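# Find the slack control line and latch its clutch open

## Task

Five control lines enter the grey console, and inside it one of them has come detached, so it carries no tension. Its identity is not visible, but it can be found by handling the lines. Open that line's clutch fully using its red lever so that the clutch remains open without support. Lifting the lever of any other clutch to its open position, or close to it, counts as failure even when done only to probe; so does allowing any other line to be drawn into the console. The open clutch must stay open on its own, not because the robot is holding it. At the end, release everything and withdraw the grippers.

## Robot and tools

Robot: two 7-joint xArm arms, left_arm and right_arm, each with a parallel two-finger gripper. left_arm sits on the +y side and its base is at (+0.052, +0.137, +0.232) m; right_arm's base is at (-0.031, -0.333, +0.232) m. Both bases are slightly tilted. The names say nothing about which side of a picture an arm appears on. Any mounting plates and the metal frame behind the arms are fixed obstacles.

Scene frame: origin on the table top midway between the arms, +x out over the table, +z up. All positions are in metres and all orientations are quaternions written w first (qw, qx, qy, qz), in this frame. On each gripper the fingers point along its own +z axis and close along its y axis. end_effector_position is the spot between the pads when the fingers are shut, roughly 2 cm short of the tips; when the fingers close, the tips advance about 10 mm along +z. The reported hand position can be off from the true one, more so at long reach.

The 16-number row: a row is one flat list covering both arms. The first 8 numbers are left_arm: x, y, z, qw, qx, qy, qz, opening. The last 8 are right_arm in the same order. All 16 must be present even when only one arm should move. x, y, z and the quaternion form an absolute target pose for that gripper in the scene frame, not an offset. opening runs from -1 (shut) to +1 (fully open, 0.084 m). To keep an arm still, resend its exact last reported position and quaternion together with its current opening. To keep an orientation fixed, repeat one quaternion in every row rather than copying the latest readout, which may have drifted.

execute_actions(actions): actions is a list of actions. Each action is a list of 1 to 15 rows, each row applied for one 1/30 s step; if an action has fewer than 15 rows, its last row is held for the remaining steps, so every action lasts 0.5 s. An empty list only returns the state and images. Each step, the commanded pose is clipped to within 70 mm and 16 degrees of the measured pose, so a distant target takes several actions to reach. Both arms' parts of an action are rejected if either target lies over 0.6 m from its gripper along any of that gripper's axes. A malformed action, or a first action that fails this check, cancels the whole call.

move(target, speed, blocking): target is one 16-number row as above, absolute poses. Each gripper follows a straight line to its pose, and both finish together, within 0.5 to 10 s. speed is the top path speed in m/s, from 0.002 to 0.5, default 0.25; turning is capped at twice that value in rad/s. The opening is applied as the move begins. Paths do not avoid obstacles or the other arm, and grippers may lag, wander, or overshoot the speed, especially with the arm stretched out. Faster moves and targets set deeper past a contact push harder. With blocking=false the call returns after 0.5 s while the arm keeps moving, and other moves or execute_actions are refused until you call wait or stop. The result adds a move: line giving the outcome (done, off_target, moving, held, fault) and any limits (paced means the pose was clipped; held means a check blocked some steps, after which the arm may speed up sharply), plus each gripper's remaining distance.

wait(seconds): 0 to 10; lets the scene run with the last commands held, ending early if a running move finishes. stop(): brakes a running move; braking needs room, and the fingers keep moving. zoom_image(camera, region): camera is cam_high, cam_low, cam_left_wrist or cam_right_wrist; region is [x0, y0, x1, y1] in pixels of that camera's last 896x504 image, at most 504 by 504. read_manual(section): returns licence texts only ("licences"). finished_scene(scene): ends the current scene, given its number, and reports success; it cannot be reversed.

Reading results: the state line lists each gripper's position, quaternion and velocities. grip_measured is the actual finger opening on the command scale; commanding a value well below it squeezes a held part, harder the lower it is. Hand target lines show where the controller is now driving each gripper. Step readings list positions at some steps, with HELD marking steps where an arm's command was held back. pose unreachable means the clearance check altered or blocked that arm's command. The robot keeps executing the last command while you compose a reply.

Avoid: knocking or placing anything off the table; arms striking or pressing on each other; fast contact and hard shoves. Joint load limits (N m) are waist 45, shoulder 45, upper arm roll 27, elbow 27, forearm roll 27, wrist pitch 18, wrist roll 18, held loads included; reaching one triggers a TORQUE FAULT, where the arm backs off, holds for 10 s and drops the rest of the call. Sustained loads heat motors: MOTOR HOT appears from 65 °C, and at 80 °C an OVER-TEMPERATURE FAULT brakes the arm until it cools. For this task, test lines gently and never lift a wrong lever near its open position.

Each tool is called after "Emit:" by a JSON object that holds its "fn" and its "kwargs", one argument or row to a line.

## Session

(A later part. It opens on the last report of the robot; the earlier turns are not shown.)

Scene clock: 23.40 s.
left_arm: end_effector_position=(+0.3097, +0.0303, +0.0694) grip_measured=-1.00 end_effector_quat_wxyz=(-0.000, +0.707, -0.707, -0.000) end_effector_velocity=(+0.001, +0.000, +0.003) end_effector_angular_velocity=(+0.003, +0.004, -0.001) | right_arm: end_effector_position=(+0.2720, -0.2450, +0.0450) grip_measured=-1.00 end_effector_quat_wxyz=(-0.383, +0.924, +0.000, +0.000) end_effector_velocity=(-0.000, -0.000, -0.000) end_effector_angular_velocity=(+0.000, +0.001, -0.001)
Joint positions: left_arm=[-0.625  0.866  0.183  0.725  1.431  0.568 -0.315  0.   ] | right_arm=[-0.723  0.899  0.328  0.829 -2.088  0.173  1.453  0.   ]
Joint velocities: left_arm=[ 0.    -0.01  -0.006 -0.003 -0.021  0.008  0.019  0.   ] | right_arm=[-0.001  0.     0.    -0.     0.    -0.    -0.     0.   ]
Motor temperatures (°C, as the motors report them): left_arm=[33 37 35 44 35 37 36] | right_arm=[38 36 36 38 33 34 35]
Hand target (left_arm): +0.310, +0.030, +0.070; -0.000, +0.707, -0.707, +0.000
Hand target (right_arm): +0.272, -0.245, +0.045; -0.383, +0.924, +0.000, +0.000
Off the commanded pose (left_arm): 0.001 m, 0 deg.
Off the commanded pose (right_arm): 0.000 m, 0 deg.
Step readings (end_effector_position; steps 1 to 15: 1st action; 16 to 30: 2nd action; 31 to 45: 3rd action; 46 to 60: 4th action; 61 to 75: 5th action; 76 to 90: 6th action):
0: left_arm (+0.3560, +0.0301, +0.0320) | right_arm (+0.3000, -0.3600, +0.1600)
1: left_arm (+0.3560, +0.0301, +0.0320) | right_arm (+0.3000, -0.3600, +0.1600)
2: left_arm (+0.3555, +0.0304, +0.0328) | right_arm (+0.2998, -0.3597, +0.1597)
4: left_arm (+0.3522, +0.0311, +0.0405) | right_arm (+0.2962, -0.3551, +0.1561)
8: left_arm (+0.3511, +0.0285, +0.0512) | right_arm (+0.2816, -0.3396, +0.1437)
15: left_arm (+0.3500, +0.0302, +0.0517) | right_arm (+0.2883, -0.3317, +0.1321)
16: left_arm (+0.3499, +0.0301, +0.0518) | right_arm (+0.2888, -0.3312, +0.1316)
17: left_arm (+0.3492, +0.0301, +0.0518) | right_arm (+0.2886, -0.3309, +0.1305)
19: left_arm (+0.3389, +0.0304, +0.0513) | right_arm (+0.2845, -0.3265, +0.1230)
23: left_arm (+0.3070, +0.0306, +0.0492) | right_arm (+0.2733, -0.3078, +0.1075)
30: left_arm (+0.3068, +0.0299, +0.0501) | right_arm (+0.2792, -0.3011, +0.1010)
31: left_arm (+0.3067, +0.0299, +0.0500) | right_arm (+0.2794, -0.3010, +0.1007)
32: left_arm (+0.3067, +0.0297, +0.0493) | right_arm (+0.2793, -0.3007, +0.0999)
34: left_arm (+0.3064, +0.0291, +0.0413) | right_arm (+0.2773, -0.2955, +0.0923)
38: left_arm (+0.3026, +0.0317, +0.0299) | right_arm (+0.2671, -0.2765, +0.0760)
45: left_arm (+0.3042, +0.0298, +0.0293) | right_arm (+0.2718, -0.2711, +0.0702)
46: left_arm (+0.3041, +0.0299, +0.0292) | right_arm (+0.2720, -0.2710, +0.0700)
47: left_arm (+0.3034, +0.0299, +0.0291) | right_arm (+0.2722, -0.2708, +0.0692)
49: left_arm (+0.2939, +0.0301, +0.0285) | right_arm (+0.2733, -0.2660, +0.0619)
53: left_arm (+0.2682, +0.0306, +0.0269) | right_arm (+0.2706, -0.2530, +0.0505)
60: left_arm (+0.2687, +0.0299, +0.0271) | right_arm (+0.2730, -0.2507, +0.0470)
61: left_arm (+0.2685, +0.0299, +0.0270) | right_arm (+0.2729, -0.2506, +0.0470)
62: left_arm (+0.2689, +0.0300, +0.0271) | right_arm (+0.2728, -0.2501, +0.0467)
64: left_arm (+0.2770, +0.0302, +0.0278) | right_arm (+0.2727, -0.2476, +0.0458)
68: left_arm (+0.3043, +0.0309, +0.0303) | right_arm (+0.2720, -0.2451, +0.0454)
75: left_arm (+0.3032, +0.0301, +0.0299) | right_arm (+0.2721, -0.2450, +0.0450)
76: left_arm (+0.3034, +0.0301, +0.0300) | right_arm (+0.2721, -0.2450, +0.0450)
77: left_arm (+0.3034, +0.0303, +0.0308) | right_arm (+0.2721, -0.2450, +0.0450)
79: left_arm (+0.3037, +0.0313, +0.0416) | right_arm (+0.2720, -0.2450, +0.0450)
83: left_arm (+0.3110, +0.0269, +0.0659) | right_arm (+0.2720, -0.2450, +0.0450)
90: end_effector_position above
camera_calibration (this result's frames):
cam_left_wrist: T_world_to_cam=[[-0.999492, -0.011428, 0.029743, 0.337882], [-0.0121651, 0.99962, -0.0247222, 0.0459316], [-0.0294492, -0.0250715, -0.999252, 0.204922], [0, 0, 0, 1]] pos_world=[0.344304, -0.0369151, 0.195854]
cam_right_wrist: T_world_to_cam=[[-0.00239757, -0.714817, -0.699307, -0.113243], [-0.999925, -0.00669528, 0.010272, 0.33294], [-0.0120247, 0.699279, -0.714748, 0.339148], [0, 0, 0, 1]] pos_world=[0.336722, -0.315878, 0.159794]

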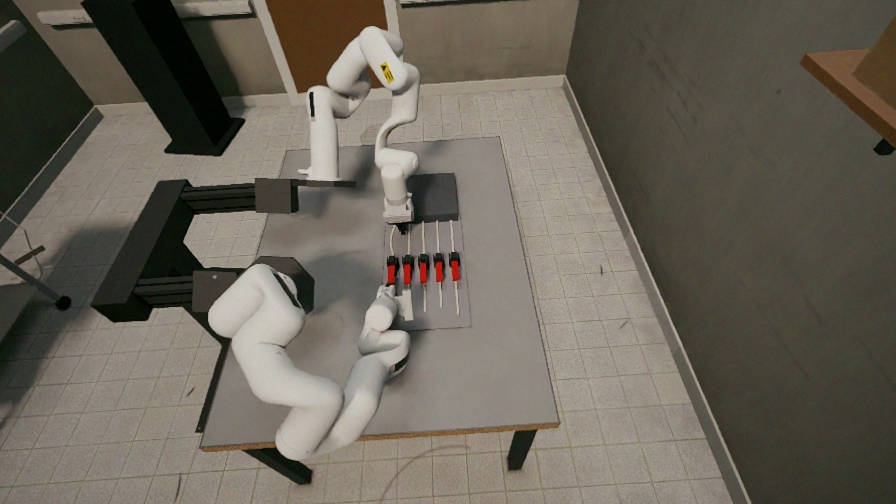

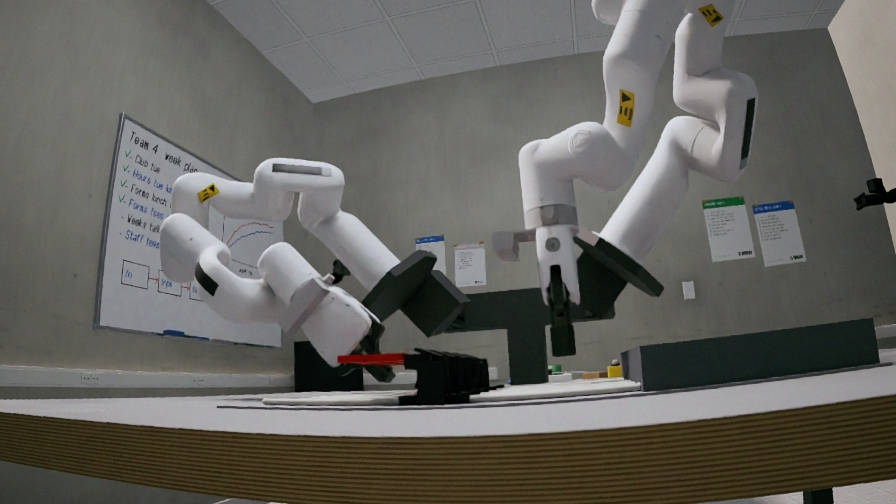

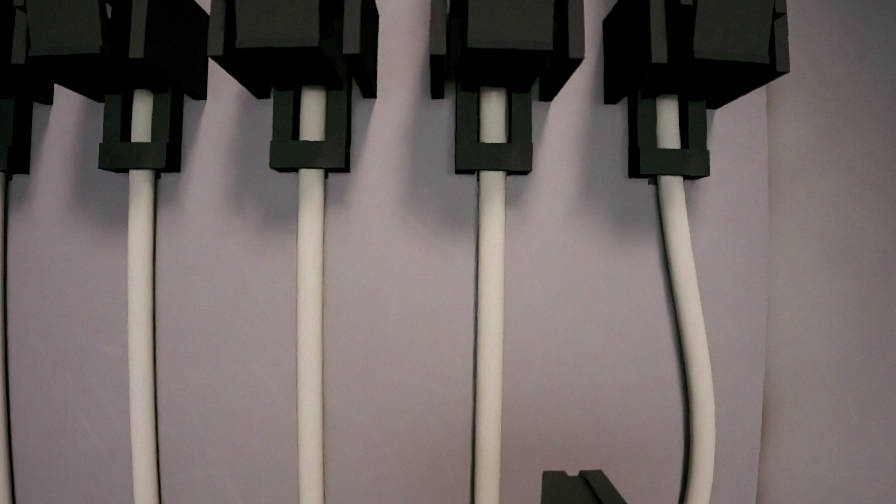

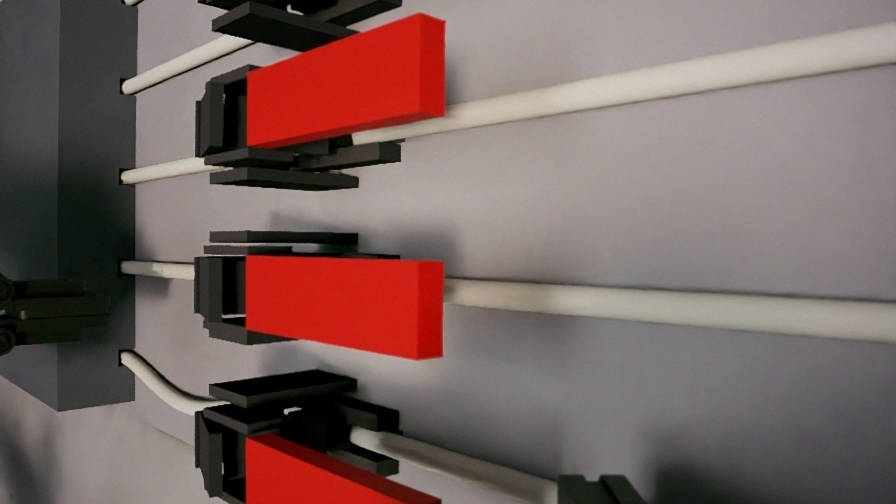

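Emit:
{"fn": "move", "kwargs": {
  "target": [0.31,0.05,0.2,0,0.707,-0.707,0,-1,0.268,-0.245,0.042,-0.383,0.924,0,0,-1]
}}

Emit:
{"fn": "move", "kwargs": {
  "target": [0.45,0.3,0.3,0,0.707,-0.707,0,-1,0.268,-0.211,0.038,-0.383,0.924,0,0,-1],
  "speed": 0.2
}}

Emit:
{"fn": "move", "kwargs": {
  "target": [0.45,0.3,0.3,0,0.707,-0.707,0,-1,0.268,-0.194,0.095,-0.383,0.924,0,0,-1],
  "speed": 0.04
}}

Scene clock: 27.80 s.
left_arm: end_effector_position=(+0.3098, +0.0502, +0.1998) grip_measured=-1.00 end_effector_quat_wxyz=(+0.000, +0.707, -0.707, -0.000) end_effector_velocity=(+0.001, -0.000, +0.003) end_effector_angular_velocity=(-0.002, -0.002, +0.002) | right_arm: end_effector_position=(+0.2680, -0.2450, +0.0420) grip_measured=-1.00 end_effector_quat_wxyz=(-0.383, +0.924, +0.000, +0.000) end_effector_velocity=(-0.000, +0.000, +0.000) end_effector_angular_velocity=(+0.000, -0.001, +0.002)
Joint positions: left_arm=[-0.706  0.425  0.025  0.542  0.996  0.782  0.008  0.   ] | right_arm=[-0.738  0.908  0.332  0.828 -2.114  0.18   1.464  0.   ]
Joint velocities: left_arm=[-0.002 -0.008 -0.003  0.001 -0.008  0.004  0.005  0.   ] | right_arm=[ 0.001  0.    -0.    -0.    -0.001  0.    -0.     0.   ]
Motor temperatures (°C, as the motors report them): left_arm=[33 37 35 44 35 37 36] | right_arm=[38 36 36 38 33 34 35]
Hand target (left_arm): +0.310, +0.050, +0.200; +0.000, +0.707, -0.707, +0.000
Hand target (right_arm): +0.268, -0.245, +0.042; -0.383, +0.924, +0.000, +0.000
Off the commanded pose (left_arm): 0.000 m, 0 deg.
Off the commanded pose (right_arm): 0.000 m, 0 deg.
move: done
camera_calibration (this result's frames):
cam_left_wrist: T_world_to_cam=[[-0.999485, -0.0112661, 0.0300471, 0.334291], [-0.0120071, 0.999625, -0.0245929, 0.029184], [-0.0297587, -0.0249411, -0.999246, 0.335728], [0, 0, 0, 1]] pos_world=[0.344461, -0.0170335, 0.326148]
cam_right_wrist: T_world_to_cam=[[-0.00236065, -0.714778, -0.699348, -0.1153], [-0.999925, -0.00670276, 0.0102259, 0.328974], [-0.0119968, 0.69932, -0.714708, 0.33697], [0, 0, 0, 1]] pos_world=[0.33272, -0.315858, 0.156836]

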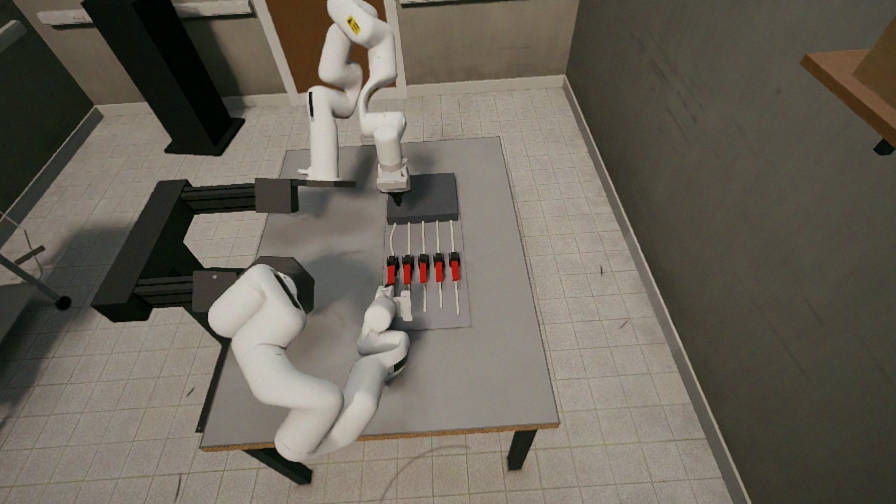

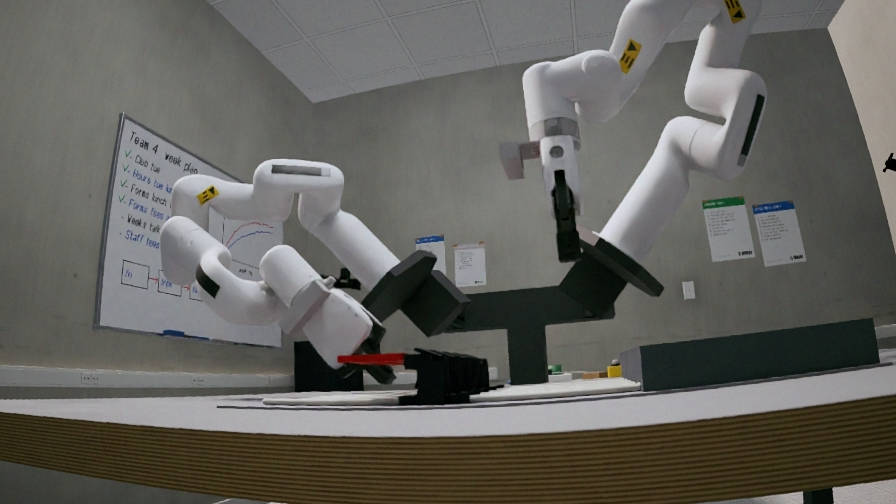

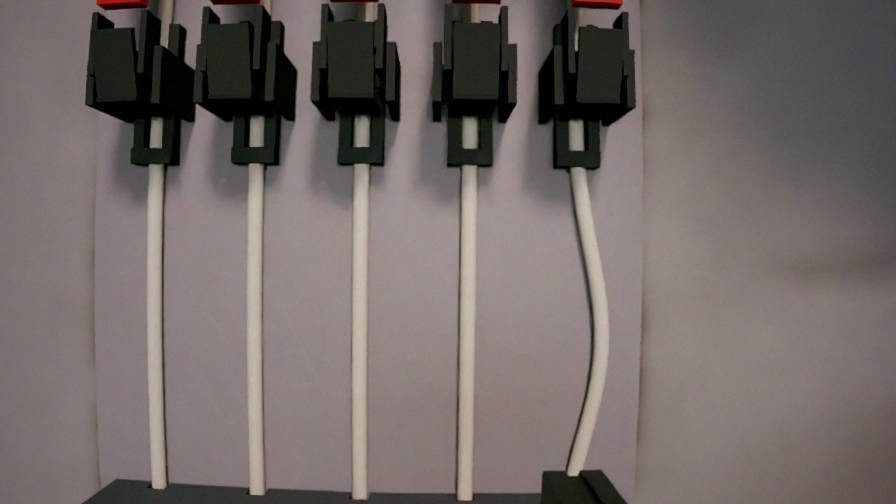

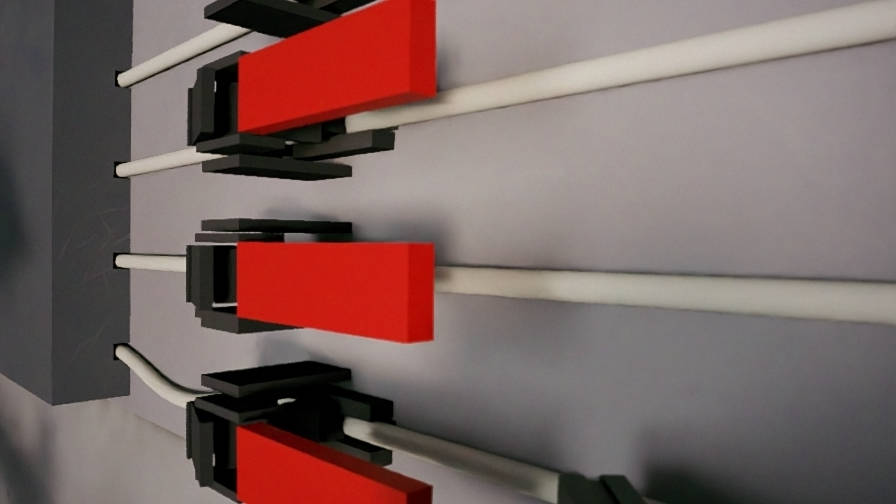

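Scene clock: 29.77 s.
left_arm: end_effector_position=(+0.4496, +0.3005, +0.2998) grip_measured=-1.00 end_effector_quat_wxyz=(-0.001, +0.707, -0.707, -0.000) end_effector_velocity=(+0.002, +0.003, +0.001) end_effector_angular_velocity=(-0.003, +0.001, +0.007) | right_arm: end_effector_position=(+0.2679, -0.2110, +0.0380) grip_measured=-1.00 end_effector_quat_wxyz=(-0.383, +0.924, +0.000, +0.000) end_effector_velocity=(-0.000, +0.001, +0.000) end_effector_angular_velocity=(+0.001, +0.000, +0.001)
Joint positions: left_arm=[-0.508 -0.219  0.205  0.684  0.868  1.16   0.864  0.   ] | right_arm=[-0.733  1.016  0.381  0.872 -2.177  0.265  1.538  0.   ]
Joint velocities: left_arm=[ 0.003 -0.002  0.002  0.008 -0.004  0.003  0.005  0.   ] | right_arm=[ 0.001  0.001  0.001 -0.    -0.     0.001  0.001  0.   ]
Motor temperatures (°C, as the motors report them): left_arm=[33 37 35 44 35 37 36] | right_arm=[38 36 36 38 33 34 35]
Hand target (left_arm): +0.450, +0.301, +0.300; -0.001, +0.707, -0.707, -0.000
Hand target (right_arm): +0.268, -0.211, +0.038; -0.383, +0.924, +0.000, +0.000
Off the commanded pose (left_arm): 0.001 m, 0 deg.
Off the commanded pose (right_arm): 0.000 m, 0 deg.
move: done
camera_calibration (this result's frames):
cam_left_wrist: T_world_to_cam=[[-0.99952, -0.0107024, 0.0290623, 0.473983], [-0.0113917, 0.999655, -0.0236586, -0.217505], [-0.0287991, -0.0239784, -0.999298, 0.445414], [0, 0, 0, 1]] pos_world=[0.484106, 0.233183, 0.42618]
cam_right_wrist: T_world_to_cam=[[-0.00208081, -0.715003, -0.699119, -0.0940274], [-0.999925, -0.00692643, 0.0100599, 0.329132], [-0.0120353, 0.699087, -0.714935, 0.310294], [0, 0, 0, 1]] pos_world=[0.332646, -0.281873, 0.152793]

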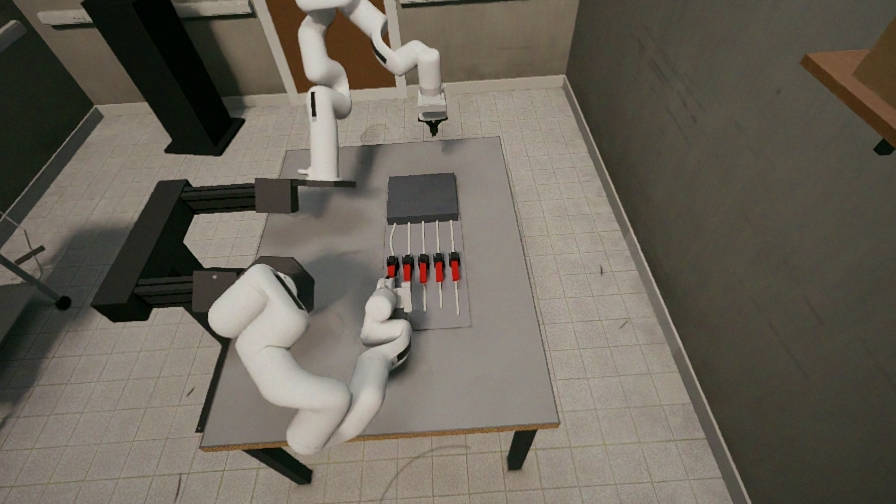

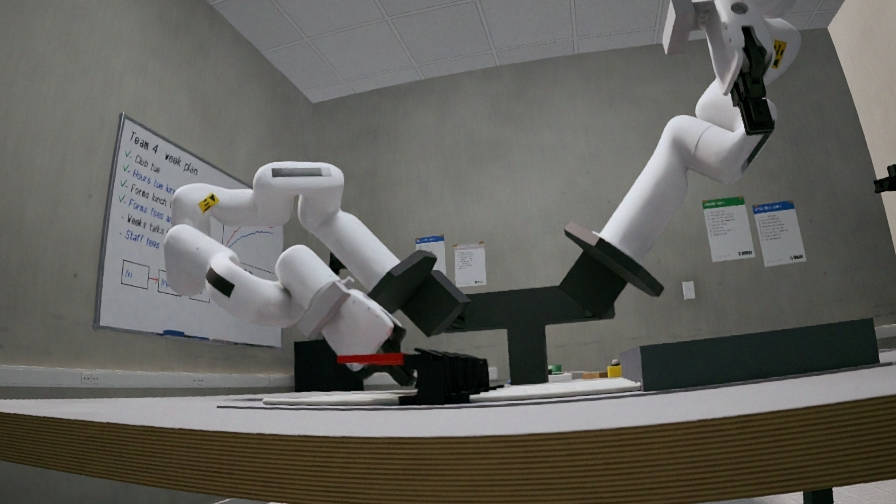

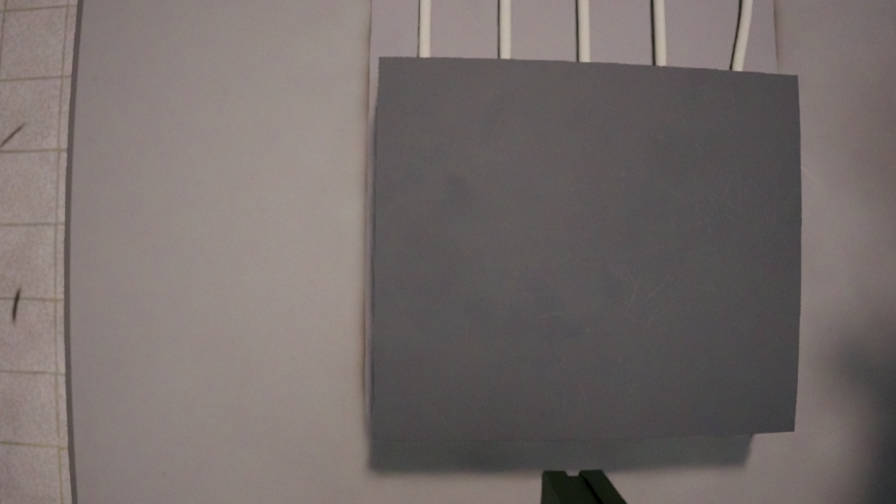

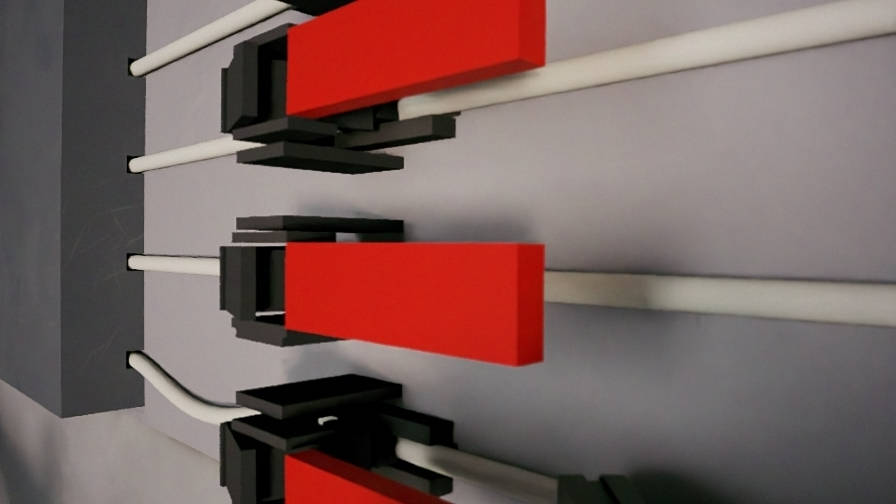

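Scene clock: 31.60 s.
left_arm: end_effector_position=(+0.4500, +0.3000, +0.3000) grip_measured=-1.00 end_effector_quat_wxyz=(+0.000, +0.707, -0.707, -0.000) end_effector_velocity=(-0.000, -0.000, +0.000) end_effector_angular_velocity=(+0.001, -0.001, -0.001) | right_arm: end_effector_position=(+0.2683, -0.1942, +0.0947) grip_measured=-1.00 end_effector_quat_wxyz=(-0.383, +0.924, -0.000, +0.000) end_effector_velocity=(-0.000, +0.000, +0.001) end_effector_angular_velocity=(-0.001, -0.000, +0.001)
Joint positions: left_arm=[-0.508 -0.217  0.205  0.686  0.866  1.159  0.864  0.   ] | right_arm=[-0.678  0.927  0.471  0.762 -2.107  0.319  1.612  0.   ]
Joint velocities: left_arm=[-0.     0.    -0.    -0.001  0.001 -0.    -0.001  0.   ] | right_arm=[ 0.003 -0.002  0.    -0.001  0.001  0.001  0.001  0.   ]
Motor temperatures (°C, as the motors report them): left_arm=[33 37 35 44 35 37 36] | right_arm=[38 36 36 38 33 34 35]
Hand target (left_arm): +0.450, +0.300, +0.300; +0.000, +0.707, -0.707, -0.000
Hand target (right_arm): +0.268, -0.194, +0.095; -0.383, +0.924, -0.000, +0.000
Off the commanded pose (left_arm): 0.000 m, 0 deg.
Off the commanded pose (right_arm): 0.000 m, 0 deg.
move: done
camera_calibration (this result's frames):
cam_left_wrist: T_world_to_cam=[[-0.999502, -0.0114768, 0.0294108, 0.474452], [-0.0122185, 0.999609, -0.0251641, -0.216139], [-0.0291104, -0.0255109, -0.999251, 0.44618], [0, 0, 0, 1]] pos_world=[0.484563, 0.232882, 0.426453]
cam_right_wrist: T_world_to_cam=[[-0.00274469, -0.715059, -0.699059, -0.0421557], [-0.999926, -0.00629714, 0.0103672, 0.329093], [-0.0118153, 0.699036, -0.714989, 0.339049], [0, 0, 0, 1]] pos_world=[0.332959, -0.265079, 0.209535]

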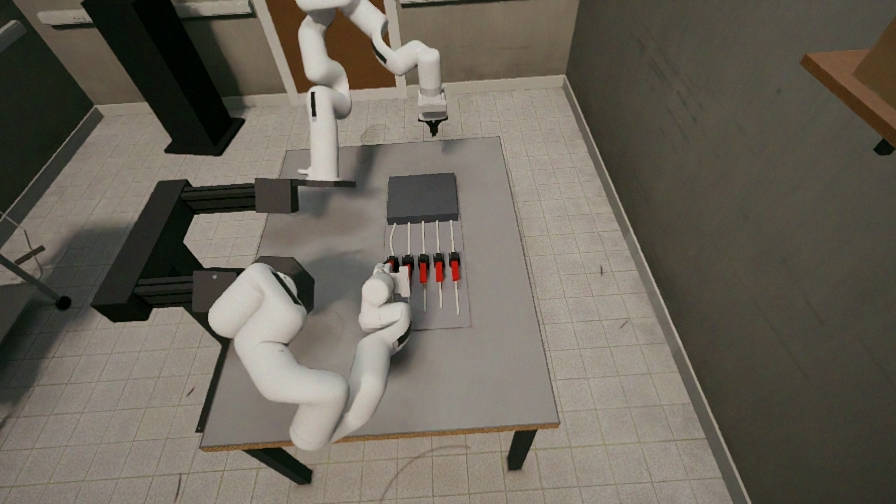

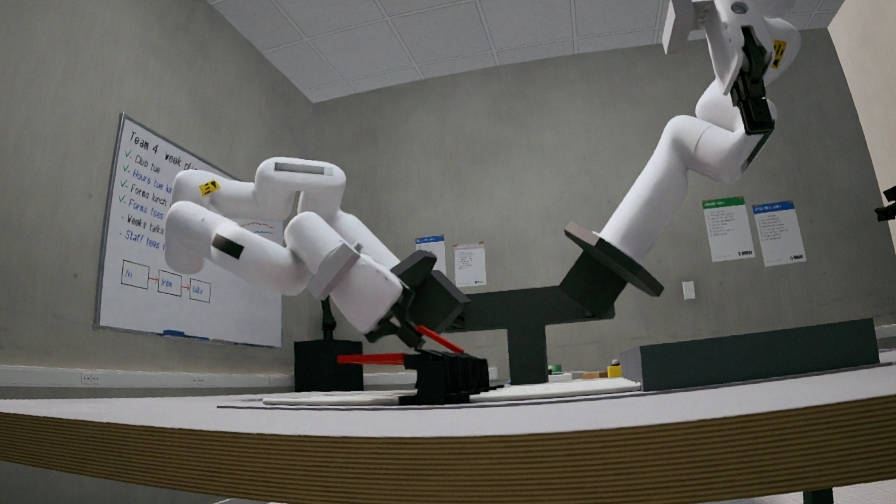

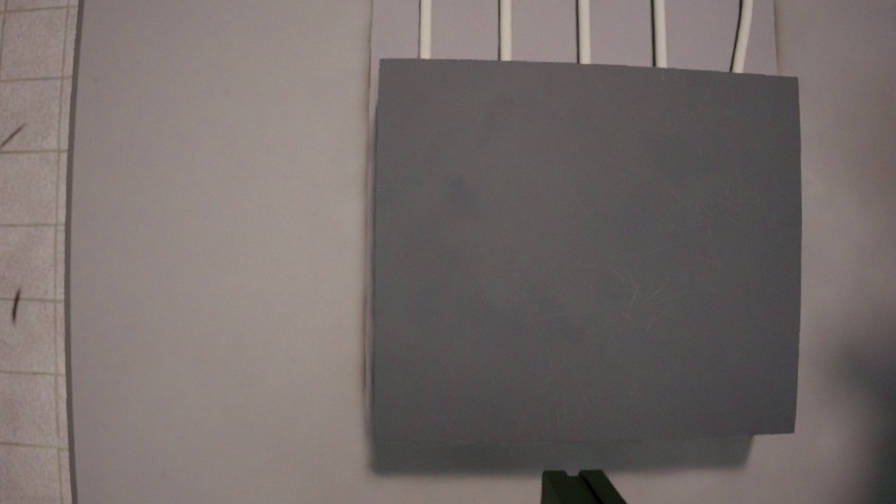

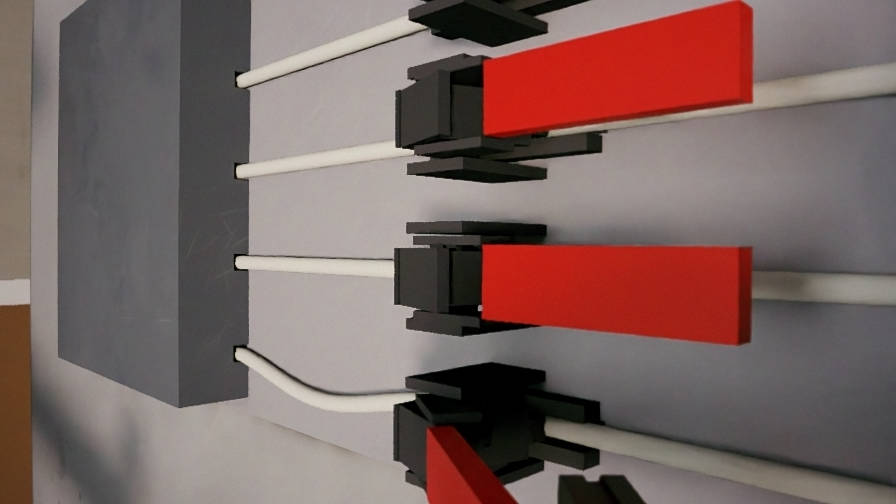

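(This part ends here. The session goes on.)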